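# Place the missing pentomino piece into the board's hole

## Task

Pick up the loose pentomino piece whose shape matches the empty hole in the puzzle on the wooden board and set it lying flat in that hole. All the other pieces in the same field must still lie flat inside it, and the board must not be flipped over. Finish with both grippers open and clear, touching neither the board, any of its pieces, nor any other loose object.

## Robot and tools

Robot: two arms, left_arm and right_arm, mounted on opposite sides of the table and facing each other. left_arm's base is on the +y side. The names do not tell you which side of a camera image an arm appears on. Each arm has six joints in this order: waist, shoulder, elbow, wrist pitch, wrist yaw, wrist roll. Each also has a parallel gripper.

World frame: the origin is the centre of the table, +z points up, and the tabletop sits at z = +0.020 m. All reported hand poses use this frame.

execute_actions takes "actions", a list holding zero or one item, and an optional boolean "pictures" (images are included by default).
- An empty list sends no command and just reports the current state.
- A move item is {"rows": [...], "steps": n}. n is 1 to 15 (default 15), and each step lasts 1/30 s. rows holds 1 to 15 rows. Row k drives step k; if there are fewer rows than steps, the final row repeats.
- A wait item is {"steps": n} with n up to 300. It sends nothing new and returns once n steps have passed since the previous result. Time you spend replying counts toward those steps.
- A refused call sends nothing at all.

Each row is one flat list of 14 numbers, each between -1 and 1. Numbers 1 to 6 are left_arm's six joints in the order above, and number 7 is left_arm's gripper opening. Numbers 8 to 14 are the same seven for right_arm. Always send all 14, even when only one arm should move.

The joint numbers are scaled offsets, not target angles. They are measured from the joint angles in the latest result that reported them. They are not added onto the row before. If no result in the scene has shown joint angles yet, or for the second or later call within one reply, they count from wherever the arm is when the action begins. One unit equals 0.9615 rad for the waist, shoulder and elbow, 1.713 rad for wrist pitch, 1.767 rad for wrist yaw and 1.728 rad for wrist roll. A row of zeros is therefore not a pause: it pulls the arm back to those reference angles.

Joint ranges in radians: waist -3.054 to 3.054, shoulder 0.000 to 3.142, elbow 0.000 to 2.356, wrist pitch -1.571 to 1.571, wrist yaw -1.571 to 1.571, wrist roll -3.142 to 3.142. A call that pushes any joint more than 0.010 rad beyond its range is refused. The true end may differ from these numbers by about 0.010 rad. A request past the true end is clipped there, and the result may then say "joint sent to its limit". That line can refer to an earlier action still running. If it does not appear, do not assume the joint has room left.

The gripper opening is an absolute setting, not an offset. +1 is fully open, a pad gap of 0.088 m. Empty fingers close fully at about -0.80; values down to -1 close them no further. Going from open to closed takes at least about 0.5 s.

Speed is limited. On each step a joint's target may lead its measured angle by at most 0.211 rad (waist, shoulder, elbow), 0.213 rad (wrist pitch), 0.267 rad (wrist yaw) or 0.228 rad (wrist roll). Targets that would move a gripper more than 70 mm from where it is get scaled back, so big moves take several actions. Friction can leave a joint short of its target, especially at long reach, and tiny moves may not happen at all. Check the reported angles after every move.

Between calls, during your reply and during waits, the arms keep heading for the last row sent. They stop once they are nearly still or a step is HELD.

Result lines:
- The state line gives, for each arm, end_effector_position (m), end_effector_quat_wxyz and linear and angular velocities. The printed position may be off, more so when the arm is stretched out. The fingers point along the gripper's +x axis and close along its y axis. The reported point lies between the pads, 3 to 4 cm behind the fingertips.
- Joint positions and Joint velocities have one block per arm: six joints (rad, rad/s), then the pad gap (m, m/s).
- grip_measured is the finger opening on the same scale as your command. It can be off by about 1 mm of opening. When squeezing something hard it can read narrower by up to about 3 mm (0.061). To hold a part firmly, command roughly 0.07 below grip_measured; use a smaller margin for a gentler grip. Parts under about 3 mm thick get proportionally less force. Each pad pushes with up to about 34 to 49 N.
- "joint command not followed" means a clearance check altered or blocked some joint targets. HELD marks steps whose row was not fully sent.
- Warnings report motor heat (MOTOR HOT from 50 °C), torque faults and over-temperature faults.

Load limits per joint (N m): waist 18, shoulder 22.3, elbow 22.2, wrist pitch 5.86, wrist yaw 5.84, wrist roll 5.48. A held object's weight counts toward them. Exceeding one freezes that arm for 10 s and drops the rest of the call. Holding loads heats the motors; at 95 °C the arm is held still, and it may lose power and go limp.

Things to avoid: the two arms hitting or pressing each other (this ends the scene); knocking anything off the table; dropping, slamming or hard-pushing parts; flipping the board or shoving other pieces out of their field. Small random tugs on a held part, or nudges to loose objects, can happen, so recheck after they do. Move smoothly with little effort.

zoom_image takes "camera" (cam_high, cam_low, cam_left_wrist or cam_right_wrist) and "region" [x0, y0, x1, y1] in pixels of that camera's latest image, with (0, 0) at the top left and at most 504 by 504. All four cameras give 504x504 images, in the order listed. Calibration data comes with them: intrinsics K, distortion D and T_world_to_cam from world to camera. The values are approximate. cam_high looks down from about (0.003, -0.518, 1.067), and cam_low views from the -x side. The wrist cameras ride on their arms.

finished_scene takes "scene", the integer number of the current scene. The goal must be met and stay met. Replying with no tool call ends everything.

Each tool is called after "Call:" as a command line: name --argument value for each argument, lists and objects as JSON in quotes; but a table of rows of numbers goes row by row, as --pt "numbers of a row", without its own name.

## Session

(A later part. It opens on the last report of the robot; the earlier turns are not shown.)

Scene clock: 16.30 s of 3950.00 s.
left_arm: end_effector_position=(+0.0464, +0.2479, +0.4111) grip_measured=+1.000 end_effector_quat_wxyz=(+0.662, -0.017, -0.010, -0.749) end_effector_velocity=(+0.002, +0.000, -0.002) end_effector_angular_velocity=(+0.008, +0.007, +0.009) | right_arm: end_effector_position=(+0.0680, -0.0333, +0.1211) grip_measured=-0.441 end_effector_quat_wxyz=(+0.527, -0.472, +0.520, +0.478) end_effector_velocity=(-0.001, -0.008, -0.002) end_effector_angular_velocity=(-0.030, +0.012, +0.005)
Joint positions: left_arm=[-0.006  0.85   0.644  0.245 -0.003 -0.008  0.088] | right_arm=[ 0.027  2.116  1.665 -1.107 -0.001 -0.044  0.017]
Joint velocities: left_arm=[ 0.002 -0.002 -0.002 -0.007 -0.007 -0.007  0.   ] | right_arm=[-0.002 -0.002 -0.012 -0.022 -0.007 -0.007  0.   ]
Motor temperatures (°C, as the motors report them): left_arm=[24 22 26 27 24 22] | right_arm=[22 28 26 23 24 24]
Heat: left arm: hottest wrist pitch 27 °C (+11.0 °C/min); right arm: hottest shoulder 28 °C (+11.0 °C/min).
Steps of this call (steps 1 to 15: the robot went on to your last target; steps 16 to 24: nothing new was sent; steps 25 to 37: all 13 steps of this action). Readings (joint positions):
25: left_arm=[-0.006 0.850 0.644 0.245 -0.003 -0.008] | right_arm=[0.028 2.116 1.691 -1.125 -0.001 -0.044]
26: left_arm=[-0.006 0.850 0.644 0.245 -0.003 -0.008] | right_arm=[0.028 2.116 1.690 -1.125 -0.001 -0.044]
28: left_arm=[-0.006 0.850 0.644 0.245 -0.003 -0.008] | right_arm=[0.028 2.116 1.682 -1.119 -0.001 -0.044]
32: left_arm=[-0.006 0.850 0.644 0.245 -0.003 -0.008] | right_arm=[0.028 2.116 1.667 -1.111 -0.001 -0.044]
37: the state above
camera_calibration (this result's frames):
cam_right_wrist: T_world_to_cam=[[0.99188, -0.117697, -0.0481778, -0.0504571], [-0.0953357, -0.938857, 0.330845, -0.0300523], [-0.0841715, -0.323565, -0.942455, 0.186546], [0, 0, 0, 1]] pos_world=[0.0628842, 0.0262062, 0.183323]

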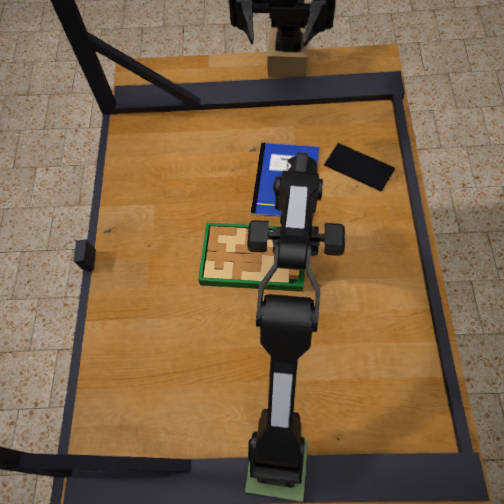

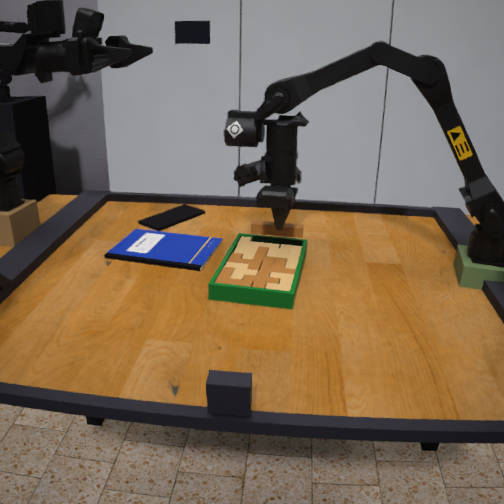

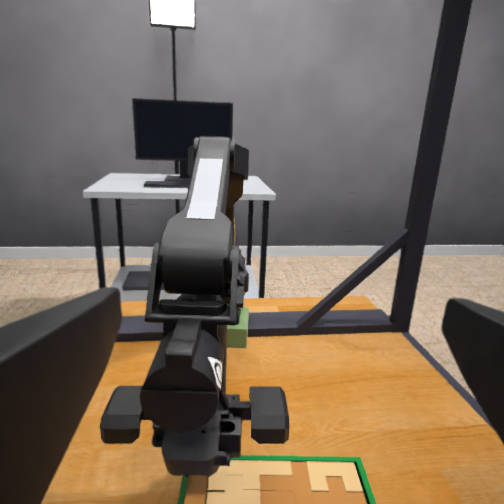

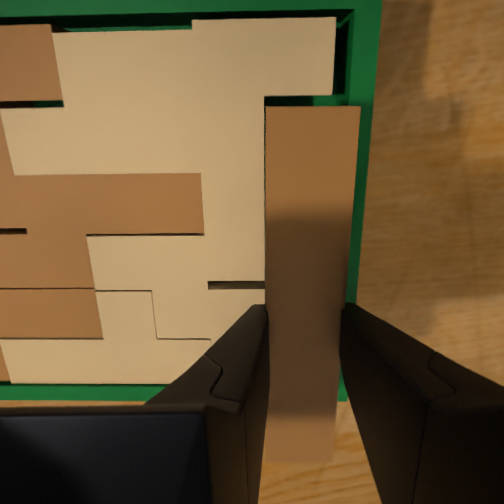

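Call:
execute_actions --actions '[{"rows":[[0,0,0,0,0,0,1,0,0,0,0.006,0,0,-0.52],[0,0,0,0,0,0,1,0,0,0,0.006,0,0,-0.52],[0,0,0,0,0,0,1,0,0,-0.012,0.008,0,0,-0.52],[0,0,0,0,0,0,1,0,0,-0.018,0.011,0,0,-0.52],[0,0,0,0,0,0,1,0,0,-0.024,0.014,0,0,-0.52],[0,0,0,0,0,0,1,0,0,-0.03,0.017,0,0,-0.52]],"steps":14}]'

Scene clock: 17.67 s of 3950.00 s.
left_arm: end_effector_position=(+0.0464, +0.2479, +0.4111) grip_measured=+1.000 end_effector_quat_wxyz=(+0.662, -0.017, -0.010, -0.749) end_effector_velocity=(-0.002, +0.001, -0.002) end_effector_angular_velocity=(+0.008, +0.006, -0.010) | right_arm: end_effector_position=(+0.0682, -0.0325, +0.1166) grip_measured=-0.441 end_effector_quat_wxyz=(+0.529, -0.470, +0.518, +0.480) end_effector_velocity=(-0.000, -0.002, +0.000) end_effector_angular_velocity=(-0.006, +0.008, +0.005)
Joint positions: left_arm=[-0.006  0.85   0.644  0.245 -0.003 -0.008  0.088] | right_arm=[ 0.027  2.116  1.647 -1.08  -0.001 -0.044  0.017]
Joint velocities: left_arm=[-0.002 -0.002 -0.002 -0.007  0.007 -0.007  0.   ] | right_arm=[-0.002 -0.002 -0.002 -0.007 -0.007 -0.007  0.   ]
Motor temperatures (°C, as the motors report them): left_arm=[24 22 27 27 24 22] | right_arm=[22 28 26 23 24 24]
Heat: left arm: hottest elbow 27 °C (+10.2 °C/min); right arm: hottest shoulder 28 °C (+10.2 °C/min).
Steps of this call (steps 1 to 15: the robot went on to your last target; steps 16 to 27: nothing new was sent; steps 28 to 41: all 14 steps of this action). Readings (joint positions):
28: left_arm=[-0.006 0.850 0.644 0.245 -0.003 -0.008] | right_arm=[0.027 2.116 1.665 -1.106 -0.001 -0.044]
29: left_arm=[-0.006 0.850 0.644 0.245 -0.003 -0.008] | right_arm=[0.027 2.116 1.665 -1.104 -0.001 -0.044]
31: left_arm=[-0.006 0.850 0.644 0.245 -0.003 -0.008] | right_arm=[0.027 2.116 1.664 -1.098 -0.001 -0.044]
35: left_arm=[-0.006 0.850 0.644 0.245 -0.003 -0.008] | right_arm=[0.027 2.116 1.653 -1.086 -0.001 -0.044]
41: the state above
camera_calibration (this result's frames):
cam_right_wrist: T_world_to_cam=[[0.991937, -0.117298, -0.0479889, -0.0507081], [-0.0957197, -0.941574, 0.322919, -0.0269217], [-0.0830627, -0.315722, -0.945209, 0.183006], [0, 0, 0, 1]] pos_world=[0.0629232, 0.0264822, 0.179239]

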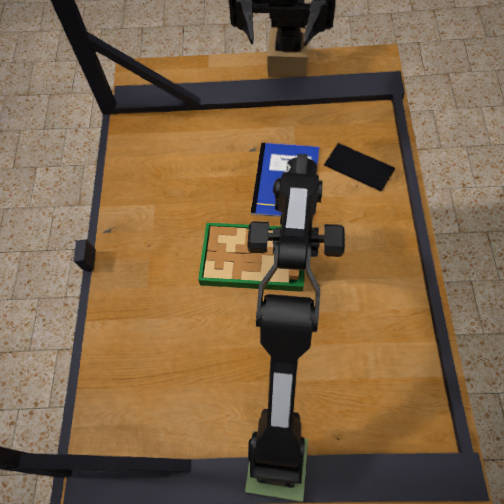

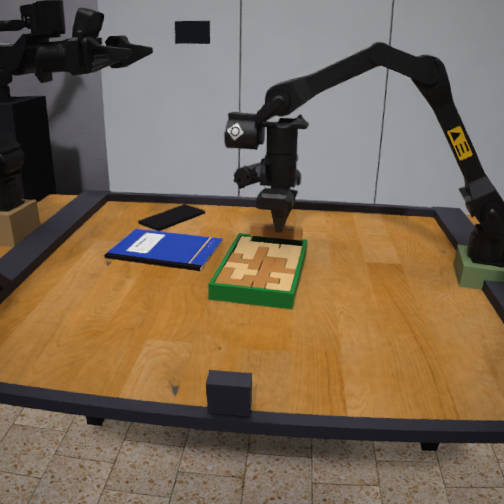

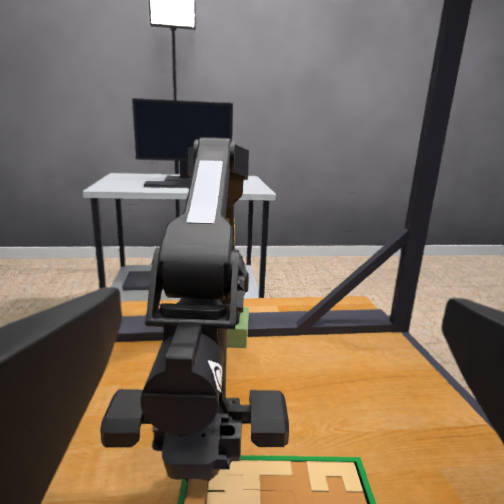

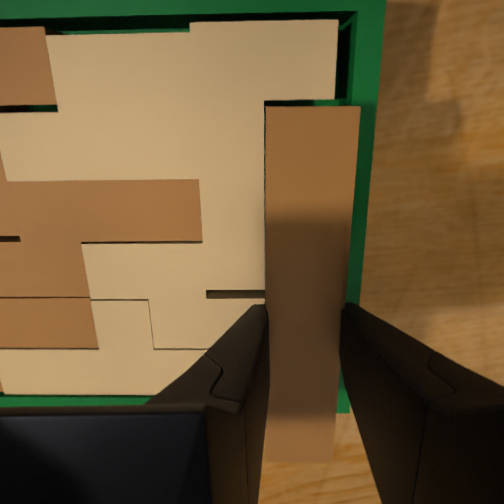

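Call:
execute_actions --actions '[{"rows":[[0,0,0,0,0,0,1,0,0,0,0.006,0,0,-0.52],[0,0,0,0,0,0,1,0,0,0,0.006,0,0,-0.52],[0,0,0,0,0,0,1,0,0,-0.012,0.007,0,0,-0.52],[0,0,0,0,0,0,1,0,0,-0.018,0.01,0,0,-0.52],[0,0,0,0,0,0,1,0,0,-0.024,0.013,0,0,-0.52],[0,0,0,0,0,0,1,0,0,-0.032,0.017,0,0,-0.52]],"steps":14}]'

Call:
zoom_image --camera "cam_low" --region '[200, 190, 330, 310]'

Scene clock: 19.07 s of 3950.00 s.
left_arm: end_effector_position=(+0.0464, +0.2479, +0.4111) grip_measured=+1.000 end_effector_quat_wxyz=(+0.662, -0.017, -0.010, -0.749) end_effector_velocity=(+0.003, +0.000, +0.003) end_effector_angular_velocity=(-0.013, -0.005, +0.020) | right_arm: end_effector_position=(+0.0682, -0.0323, +0.1115) grip_measured=-0.441 end_effector_quat_wxyz=(+0.531, -0.469, +0.516, +0.482) end_effector_velocity=(-0.002, -0.000, -0.001) end_effector_angular_velocity=(+0.003, +0.007, +0.010)
Joint positions: left_arm=[-0.006  0.85   0.644  0.245 -0.003 -0.008  0.088] | right_arm=[ 0.027  2.116  1.626 -1.053 -0.001 -0.044  0.017]
Joint velocities: left_arm=[-0.002 -0.002  0.002  0.007 -0.022  0.007  0.   ] | right_arm=[ 0.002 -0.002 -0.007  0.007 -0.007 -0.007 -0.   ]
Motor temperatures (°C, as the motors report them): left_arm=[24 22 27 27 24 22] | right_arm=[22 29 26 23 24 24]
Heat: left arm: hottest elbow 27 °C (+9.4 °C/min); right arm: hottest shoulder 29 °C (+12.6 °C/min).
Steps of this call (steps 1 to 15: the robot went on to your last target; steps 16 to 28: nothing new was sent; steps 29 to 42: all 14 steps of this action). Readings (joint positions):
29: left_arm=[-0.006 0.850 0.644 0.245 -0.003 -0.008] | right_arm=[0.027 2.116 1.646 -1.079 -0.001 -0.044]
30: left_arm=[-0.006 0.850 0.644 0.245 -0.003 -0.008] | right_arm=[0.027 2.116 1.646 -1.076 -0.001 -0.044]
32: left_arm=[-0.006 0.850 0.644 0.245 -0.003 -0.008] | right_arm=[0.027 2.116 1.645 -1.072 -0.001 -0.044]
36: left_arm=[-0.006 0.850 0.644 0.245 -0.003 -0.008] | right_arm=[0.027 2.116 1.633 -1.059 -0.001 -0.044]
42: the state above
camera_calibration (this result's frames):
cam_right_wrist: T_world_to_cam=[[0.99198, -0.11699, -0.0478406, -0.0509623], [-0.09601, -0.943627, 0.31678, -0.0244925], [-0.0822038, -0.309646, -0.947292, 0.178697], [0, 0, 0, 1]] pos_world=[0.0628916, 0.0262588, 0.174598]

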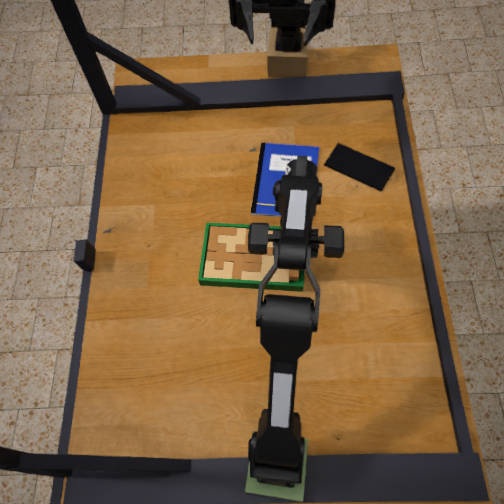

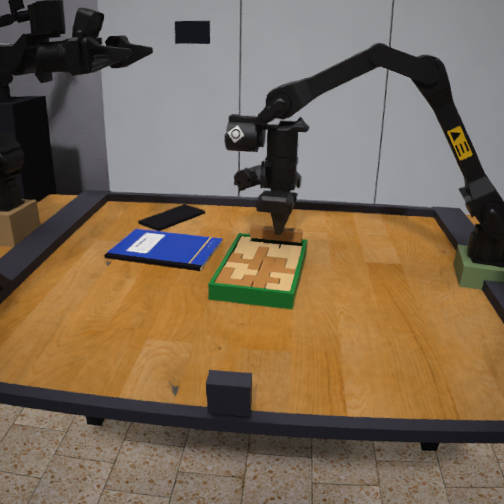

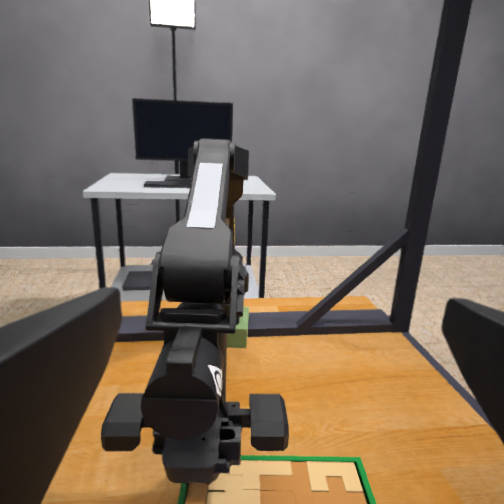

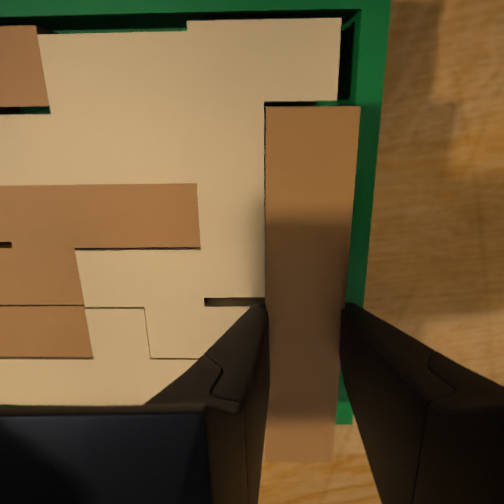

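Region (200, 190, 330, 310) of cam_low's 504x504 image, scaled by 3.877, with more detail than that image has; it fills the top 465 rows of this view, and the rest is white.

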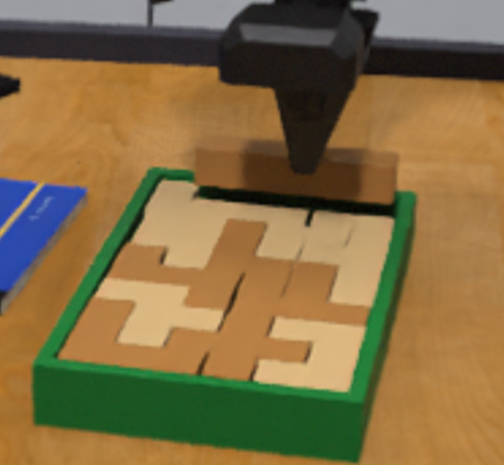

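Call:
execute_actions --actions '[{"rows":[[0,0,0,0,0,0,1,0,0,-0.01,0.004,0,0,-0.52],[0,0,0,0,0,0,1,0,0,-0.015,0.007,0,0,-0.52],[0,0,0,0,0,0,1,0,0,-0.02,0.01,0,0,-0.52],[0,0,0,0,0,0,1,0,0,-0.025,0.013,0,0,-0.52],[0,0,0,0,0,0,1,0,0,-0.032,0.016,0,0,-0.52]],"steps":14}]'

Call:
zoom_image --camera "cam_low" --region '[200, 190, 330, 310]'

Scene clock: 20.47 s of 3950.00 s.
left_arm: end_effector_position=(+0.0464, +0.2479, +0.4111) grip_measured=+1.000 end_effector_quat_wxyz=(+0.662, -0.017, -0.010, -0.749) end_effector_velocity=(+0.003, +0.001, -0.001) end_effector_angular_velocity=(+0.003, +0.008, +0.019) | right_arm: end_effector_position=(+0.0681, -0.0327, +0.1065) grip_measured=-0.441 end_effector_quat_wxyz=(+0.532, -0.468, +0.515, +0.483) end_effector_velocity=(+0.000, -0.000, -0.001) end_effector_angular_velocity=(+0.001, -0.008, +0.010)
Joint positions: left_arm=[-0.006  0.85   0.644  0.245 -0.003 -0.008  0.088] | right_arm=[ 0.027  2.116  1.605 -1.028 -0.001 -0.044  0.017]
Joint velocities: left_arm=[-0.002 -0.007 -0.002 -0.007 -0.022 -0.007  0.   ] | right_arm=[ 0.002 -0.002 -0.007  0.007  0.007 -0.007 -0.   ]
Motor temperatures (°C, as the motors report them): left_arm=[24 22 27 27 24 22] | right_arm=[22 29 26 24 24 24]
Heat: left arm: hottest elbow 27 °C (+8.8 °C/min); right arm: hottest shoulder 29 °C (+11.7 °C/min).
Steps of this call (steps 1 to 15: the robot went on to your last target; steps 16 to 28: nothing new was sent; steps 29 to 42: all 14 steps of this action). Readings (joint positions):
29: left_arm=[-0.006 0.850 0.644 0.245 -0.003 -0.008] | right_arm=[0.027 2.116 1.625 -1.052 -0.001 -0.044]
30: left_arm=[-0.006 0.850 0.644 0.245 -0.003 -0.008] | right_arm=[0.027 2.116 1.625 -1.050 -0.001 -0.044]
32: left_arm=[-0.006 0.850 0.644 0.245 -0.003 -0.008] | right_arm=[0.027 2.116 1.621 -1.043 -0.001 -0.044]
36: left_arm=[-0.006 0.850 0.644 0.245 -0.003 -0.008] | right_arm=[0.027 2.116 1.609 -1.032 -0.001 -0.044]
42: the state above
camera_calibration (this result's frames):
cam_right_wrist: T_world_to_cam=[[0.992011, -0.116773, -0.0477348, -0.0512035], [-0.0962116, -0.945053, 0.312438, -0.0227972], [-0.0815963, -0.305349, -0.948738, 0.174018], [0, 0, 0, 1]] pos_world=[0.0628003, 0.0256124, 0.169776]

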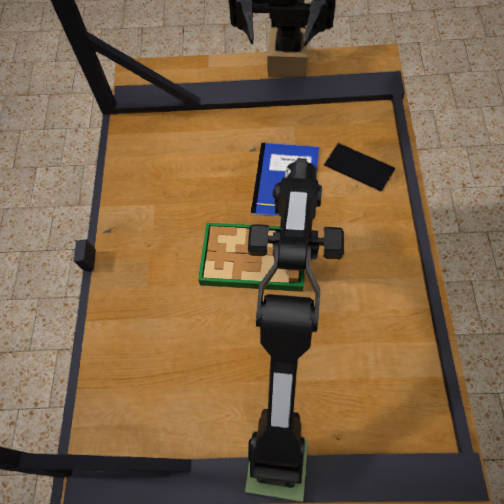

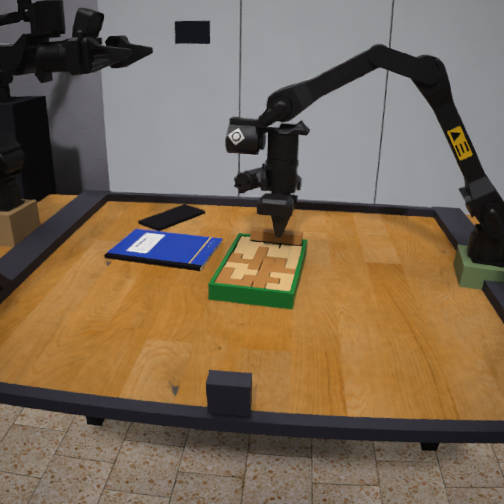

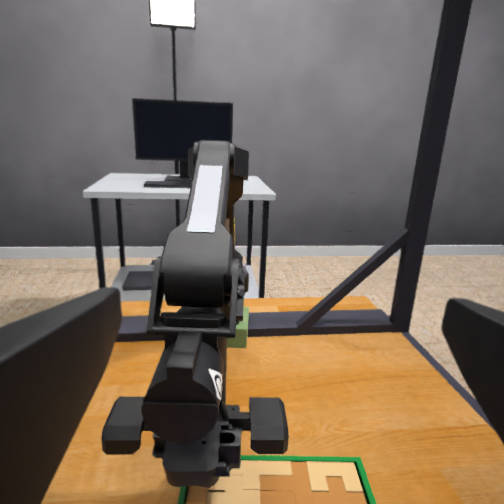

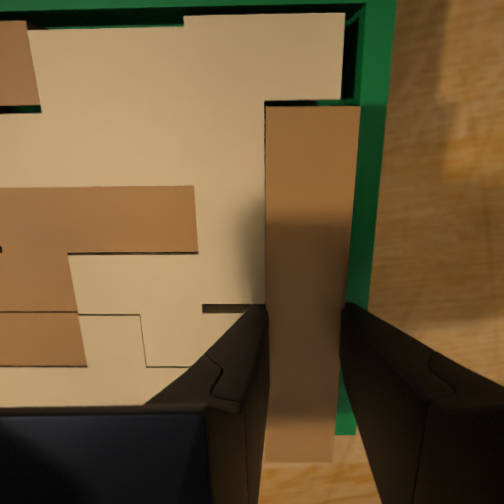

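Region (200, 190, 330, 310) of cam_low's 504x504 image, scaled by 3.877, with more detail than that image has; it fills the top 465 rows of this view, and the rest is white.

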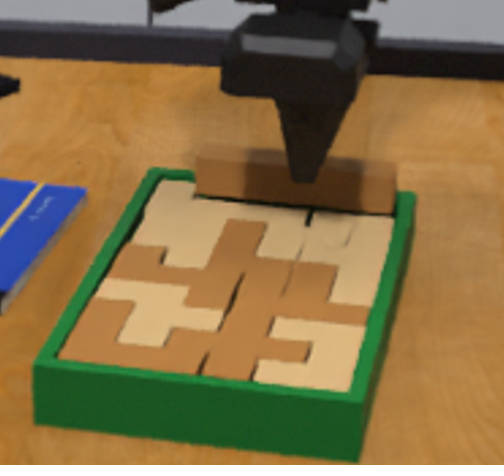

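Call:
execute_actions --actions '[{"rows":[[0,0,0,0,0,0,1,0,0,-0.01,0.004,0,0,-0.52],[0,0,0,0,0,0,1,0,0,-0.015,0.007,0,0,-0.52],[0,0,0,0,0,0,1,0,0,-0.02,0.01,0,0,-0.52],[0,0,0,0,0,0,1,0,0,-0.025,0.013,0,0,-0.52],[0,0,0,0,0,0,1,0,0,-0.03,0.015,0,0,-0.52]],"steps":14}]'

Call:
zoom_image --camera "cam_low" --region '[200, 190, 330, 310]'

Scene clock: 21.83 s of 3950.00 s.
left_arm: end_effector_position=(+0.0464, +0.2479, +0.4111) grip_measured=+1.000 end_effector_quat_wxyz=(+0.662, -0.017, -0.010, -0.749) end_effector_velocity=(+0.000, +0.000, -0.002) end_effector_angular_velocity=(+0.006, -0.008, +0.005) | right_arm: end_effector_position=(+0.0681, -0.0331, +0.1018) grip_measured=-0.441 end_effector_quat_wxyz=(+0.533, -0.467, +0.514, +0.484) end_effector_velocity=(-0.001, -0.003, +0.001) end_effector_angular_velocity=(-0.006, +0.008, +0.005)
Joint positions: left_arm=[-0.006  0.85   0.644  0.245 -0.003 -0.008  0.088] | right_arm=[ 0.027  2.116  1.586 -1.004 -0.001 -0.044  0.017]
Joint velocities: left_arm=[-0.002 -0.002 -0.002 -0.007 -0.007  0.007  0.   ] | right_arm=[-0.002 -0.007 -0.007 -0.007 -0.007 -0.007 -0.   ]
Motor temperatures (°C, as the motors report them): left_arm=[24 22 27 27 24 22] | right_arm=[22 29 26 24 24 24]
Heat: left arm: hottest elbow 27 °C (+8.2 °C/min); right arm: hottest shoulder 29 °C (+11.0 °C/min).
Steps of this call (steps 1 to 15: the robot went on to your last target; steps 16 to 27: nothing new was sent; steps 28 to 41: all 14 steps of this action). Readings (joint positions):
28: left_arm=[-0.006 0.850 0.644 0.245 -0.003 -0.008] | right_arm=[0.027 2.116 1.604 -1.027 -0.001 -0.044]
29: left_arm=[-0.006 0.850 0.644 0.245 -0.003 -0.008] | right_arm=[0.027 2.116 1.604 -1.024 -0.001 -0.044]
31: left_arm=[-0.006 0.850 0.644 0.245 -0.003 -0.008] | right_arm=[0.027 2.116 1.600 -1.017 -0.001 -0.044]
35: left_arm=[-0.006 0.850 0.644 0.245 -0.003 -0.008] | right_arm=[0.027 2.116 1.589 -1.008 -0.001 -0.044]
41: the state above
camera_calibration (this result's frames):
cam_right_wrist: T_world_to_cam=[[0.992039, -0.116575, -0.0476368, -0.0514221], [-0.096394, -0.946343, 0.308452, -0.0213793], [-0.0810386, -0.301404, -0.950046, 0.169661], [0, 0, 0, 1]] pos_world=[0.0627009, 0.0249098, 0.165331]

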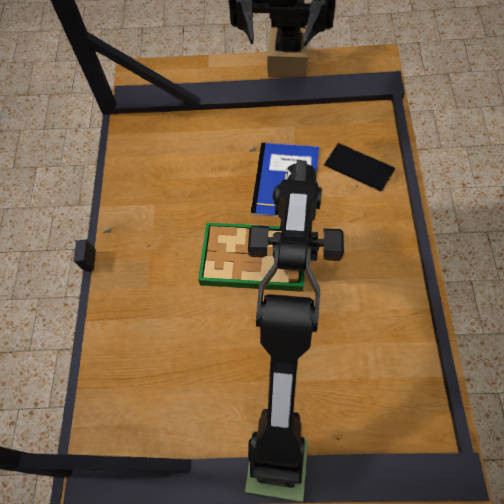

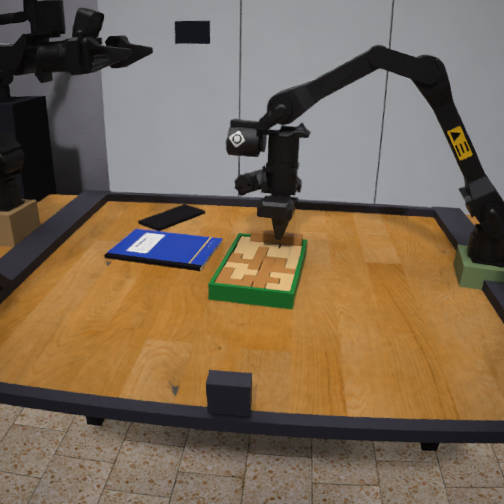

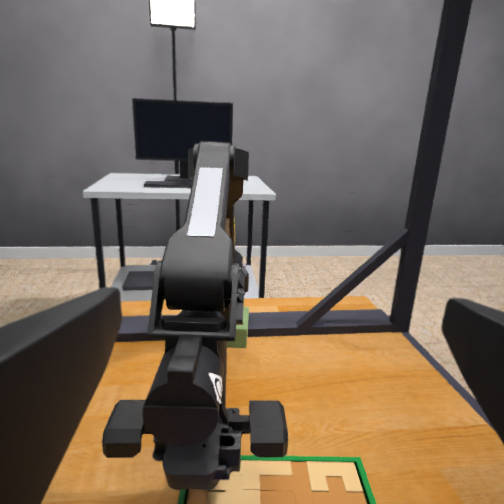

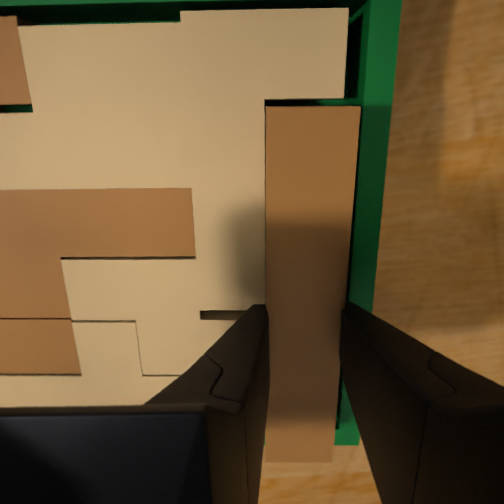

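Region (200, 190, 330, 310) of cam_low's 504x504 image, scaled by 3.877, with more detail than that image has; it fills the top 465 rows of this view, and the rest is white.

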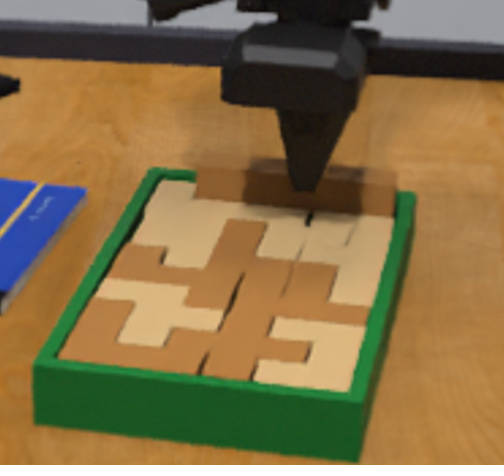

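Call:
execute_actions --actions '[{"rows":[[0,0,0,0,0,0,1,0,0,-0.012,0.005,0,0,-0.52],[0,0,0,0,0,0,1,0,0,-0.017,0.008,0,0,-0.52],[0,0,0,0,0,0,1,0,0,-0.022,0.011,0,0,-0.52],[0,0,0,0,0,0,1,0,0,-0.022,0.011,0,0,-0.52],[0,0,0,0,0,0,1,0,0,-0.022,0.011,0,0,-0.52],[0,0,0,0,0,0,1,0,0,-0.022,0.011,0,0,-0.52],[0,0,0,0,0,0,1,0,0,-0.022,0.011,0,0,-0.4],[0,0,0,0,0,0,1,0,0,-0.022,0.011,0,0,-0.3],[0,0,0,0,0,0,1,0,0,-0.022,0.011,0,0,-0.2]],"steps":15}]' --pictures false

Call:
execute_actions --actions '[{"rows":[[0,0,0,0,0,0,1,0,0,0.05,-0.028,0,0,-0.1],[0,0,0,0,0,0,1,0,0,0.1,-0.056,0,0,0],[0,0,0,0,0,0,1,0,0,0.15,-0.084,0,0,0.1],[0,0,0,0,0,0,1,0,0,0.2,-0.11,0,0,0.1]],"steps":13}]'

Call:
zoom_image --camera "cam_low" --region '[200, 190, 330, 310]'

Scene clock: 23.23 s of 3950.00 s.
left_arm: end_effector_position=(+0.0464, +0.2479, +0.4111) grip_measured=+1.000 end_effector_quat_wxyz=(+0.662, -0.017, -0.010, -0.749) end_effector_velocity=(-0.001, +0.001, -0.002) end_effector_angular_velocity=(+0.008, +0.007, -0.000) | right_arm: end_effector_position=(+0.0681, -0.0327, +0.0991) grip_measured=-0.231 end_effector_quat_wxyz=(+0.535, -0.465, +0.512, +0.485) end_effector_velocity=(-0.000, -0.002, +0.000) end_effector_angular_velocity=(-0.006, +0.007, +0.020)
Joint positions: left_arm=[-0.006  0.85   0.644  0.245 -0.003 -0.008  0.088] | right_arm=[ 0.027  2.116  1.574 -0.987 -0.001 -0.044  0.028]
Joint velocities: left_arm=[-0.007 -0.002 -0.002 -0.007 -0.007 -0.007  0.   ] | right_arm=[-0.002 -0.002 -0.002 -0.007 -0.007 -0.022  0.013]
Motor temperatures (°C, as the motors report them): left_arm=[24 22 27 27 24 22] | right_arm=[22 30 26 24 24 24]
Heat: left arm: hottest elbow 27 °C (+7.7 °C/min); right arm: hottest shoulder 30 °C (+12.9 °C/min).
Steps of this call (steps 1 to 15: the robot went on to your last target; steps 16 to 27: nothing new was sent; steps 28 to 42: all 15 steps of this action). Readings (joint positions):
28: left_arm=[-0.006 0.850 0.644 0.245 -0.003 -0.008] | right_arm=[0.027 2.116 1.585 -1.003 -0.001 -0.044]
29: left_arm=[-0.006 0.850 0.644 0.245 -0.003 -0.008] | right_arm=[0.027 2.116 1.584 -1.000 -0.001 -0.044]
31: left_arm=[-0.006 0.850 0.644 0.245 -0.003 -0.008] | right_arm=[0.027 2.116 1.580 -0.993 -0.001 -0.044]
35: left_arm=[-0.006 0.850 0.644 0.245 -0.003 -0.008] | right_arm=[0.027 2.116 1.575 -0.989 -0.001 -0.044]
42: the state above

Scene clock: 23.67 s of 3950.00 s.
left_arm: end_effector_position=(+0.0464, +0.2479, +0.4111) grip_measured=+1.000 end_effector_quat_wxyz=(+0.662, -0.017, -0.010, -0.749) end_effector_velocity=(+0.003, -0.000, -0.005) end_effector_angular_velocity=(+0.021, -0.009, +0.020) | right_arm: end_effector_position=(+0.0695, -0.0230, +0.1463) grip_measured=+0.089 end_effector_quat_wxyz=(+0.536, -0.464, +0.511, +0.486) end_effector_velocity=(-0.002, -0.015, -0.002) end_effector_angular_velocity=(-0.069, +0.017, +0.005)
Joint positions: left_arm=[-0.006  0.85   0.644  0.245 -0.003 -0.008  0.088] | right_arm=[ 0.027  2.11   1.757 -1.169 -0.001 -0.044  0.043]
Joint velocities: left_arm=[-0.002 -0.002 -0.002 -0.022 -0.022  0.007  0.   ] | right_arm=[-0.002  0.002 -0.002 -0.066 -0.007 -0.007  0.004]
Motor temperatures (°C, as the motors report them): left_arm=[24 22 27 27 24 22] | right_arm=[22 30 26 24 24 24]
Heat: left arm: hottest elbow 27 °C (+7.6 °C/min); right arm: hottest shoulder 30 °C (+12.7 °C/min).
Steps of this call (steps 1 to 13: all 13 steps of this action). Readings (joint positions):
1: left_arm=[-0.006 0.850 0.644 0.245 -0.003 -0.008] | right_arm=[0.027 2.116 1.578 -0.992 -0.001 -0.044]
2: left_arm=[-0.006 0.850 0.644 0.245 -0.003 -0.008] | right_arm=[0.027 2.116 1.590 -1.012 -0.001 -0.044]
4: left_arm=[-0.006 0.850 0.644 0.245 -0.003 -0.008] | right_arm=[0.027 2.116 1.640 -1.074 -0.001 -0.044]
8: left_arm=[-0.006 0.850 0.644 0.245 -0.003 -0.008] | right_arm=[0.027 2.111 1.741 -1.140 -0.001 -0.044]
13: the state above
camera_calibration (this result's frames):
cam_right_wrist: T_world_to_cam=[[0.992117, -0.116019, -0.0473564, -0.0495761], [-0.0968953, -0.949889, 0.29719, -0.0237962], [-0.079463, -0.290259, -0.953643, 0.215753], [0, 0, 0, 1]] pos_world=[0.064024, 0.0342687, 0.210476]

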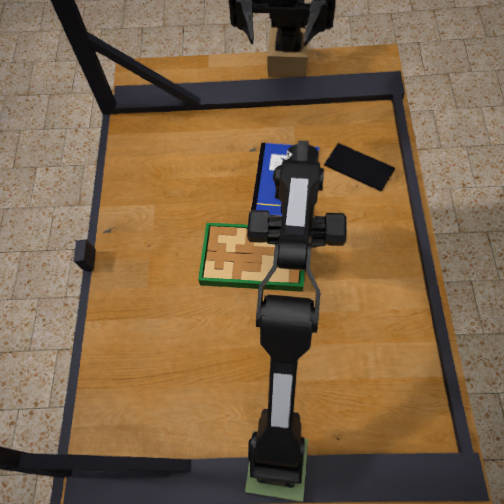

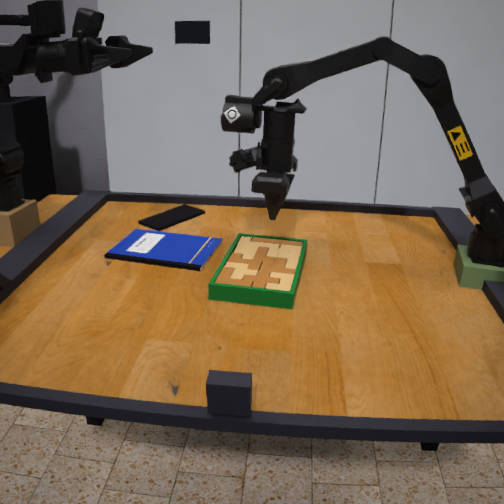

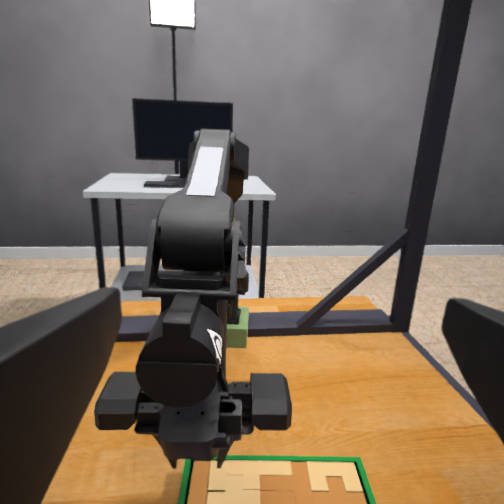

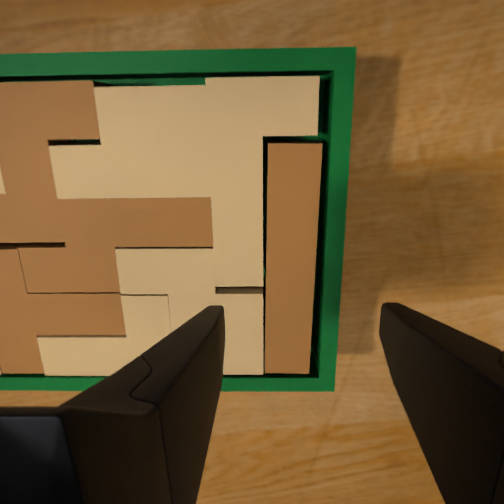

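Region (200, 190, 330, 310) of cam_low's 504x504 image, scaled by 3.877, with more detail than that image has; it fills the top 465 rows of this view, and the rest is white.

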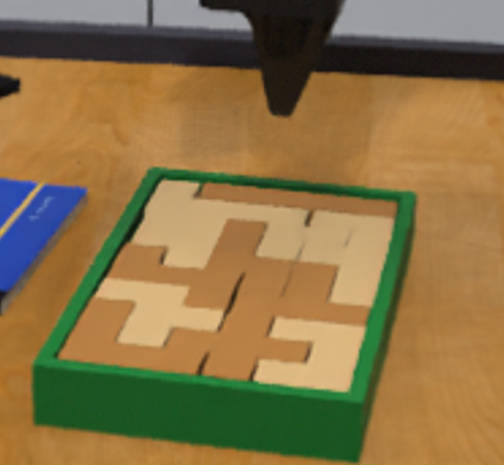

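Call:
finished_scene --scene 2

The scene is finished: the task was done.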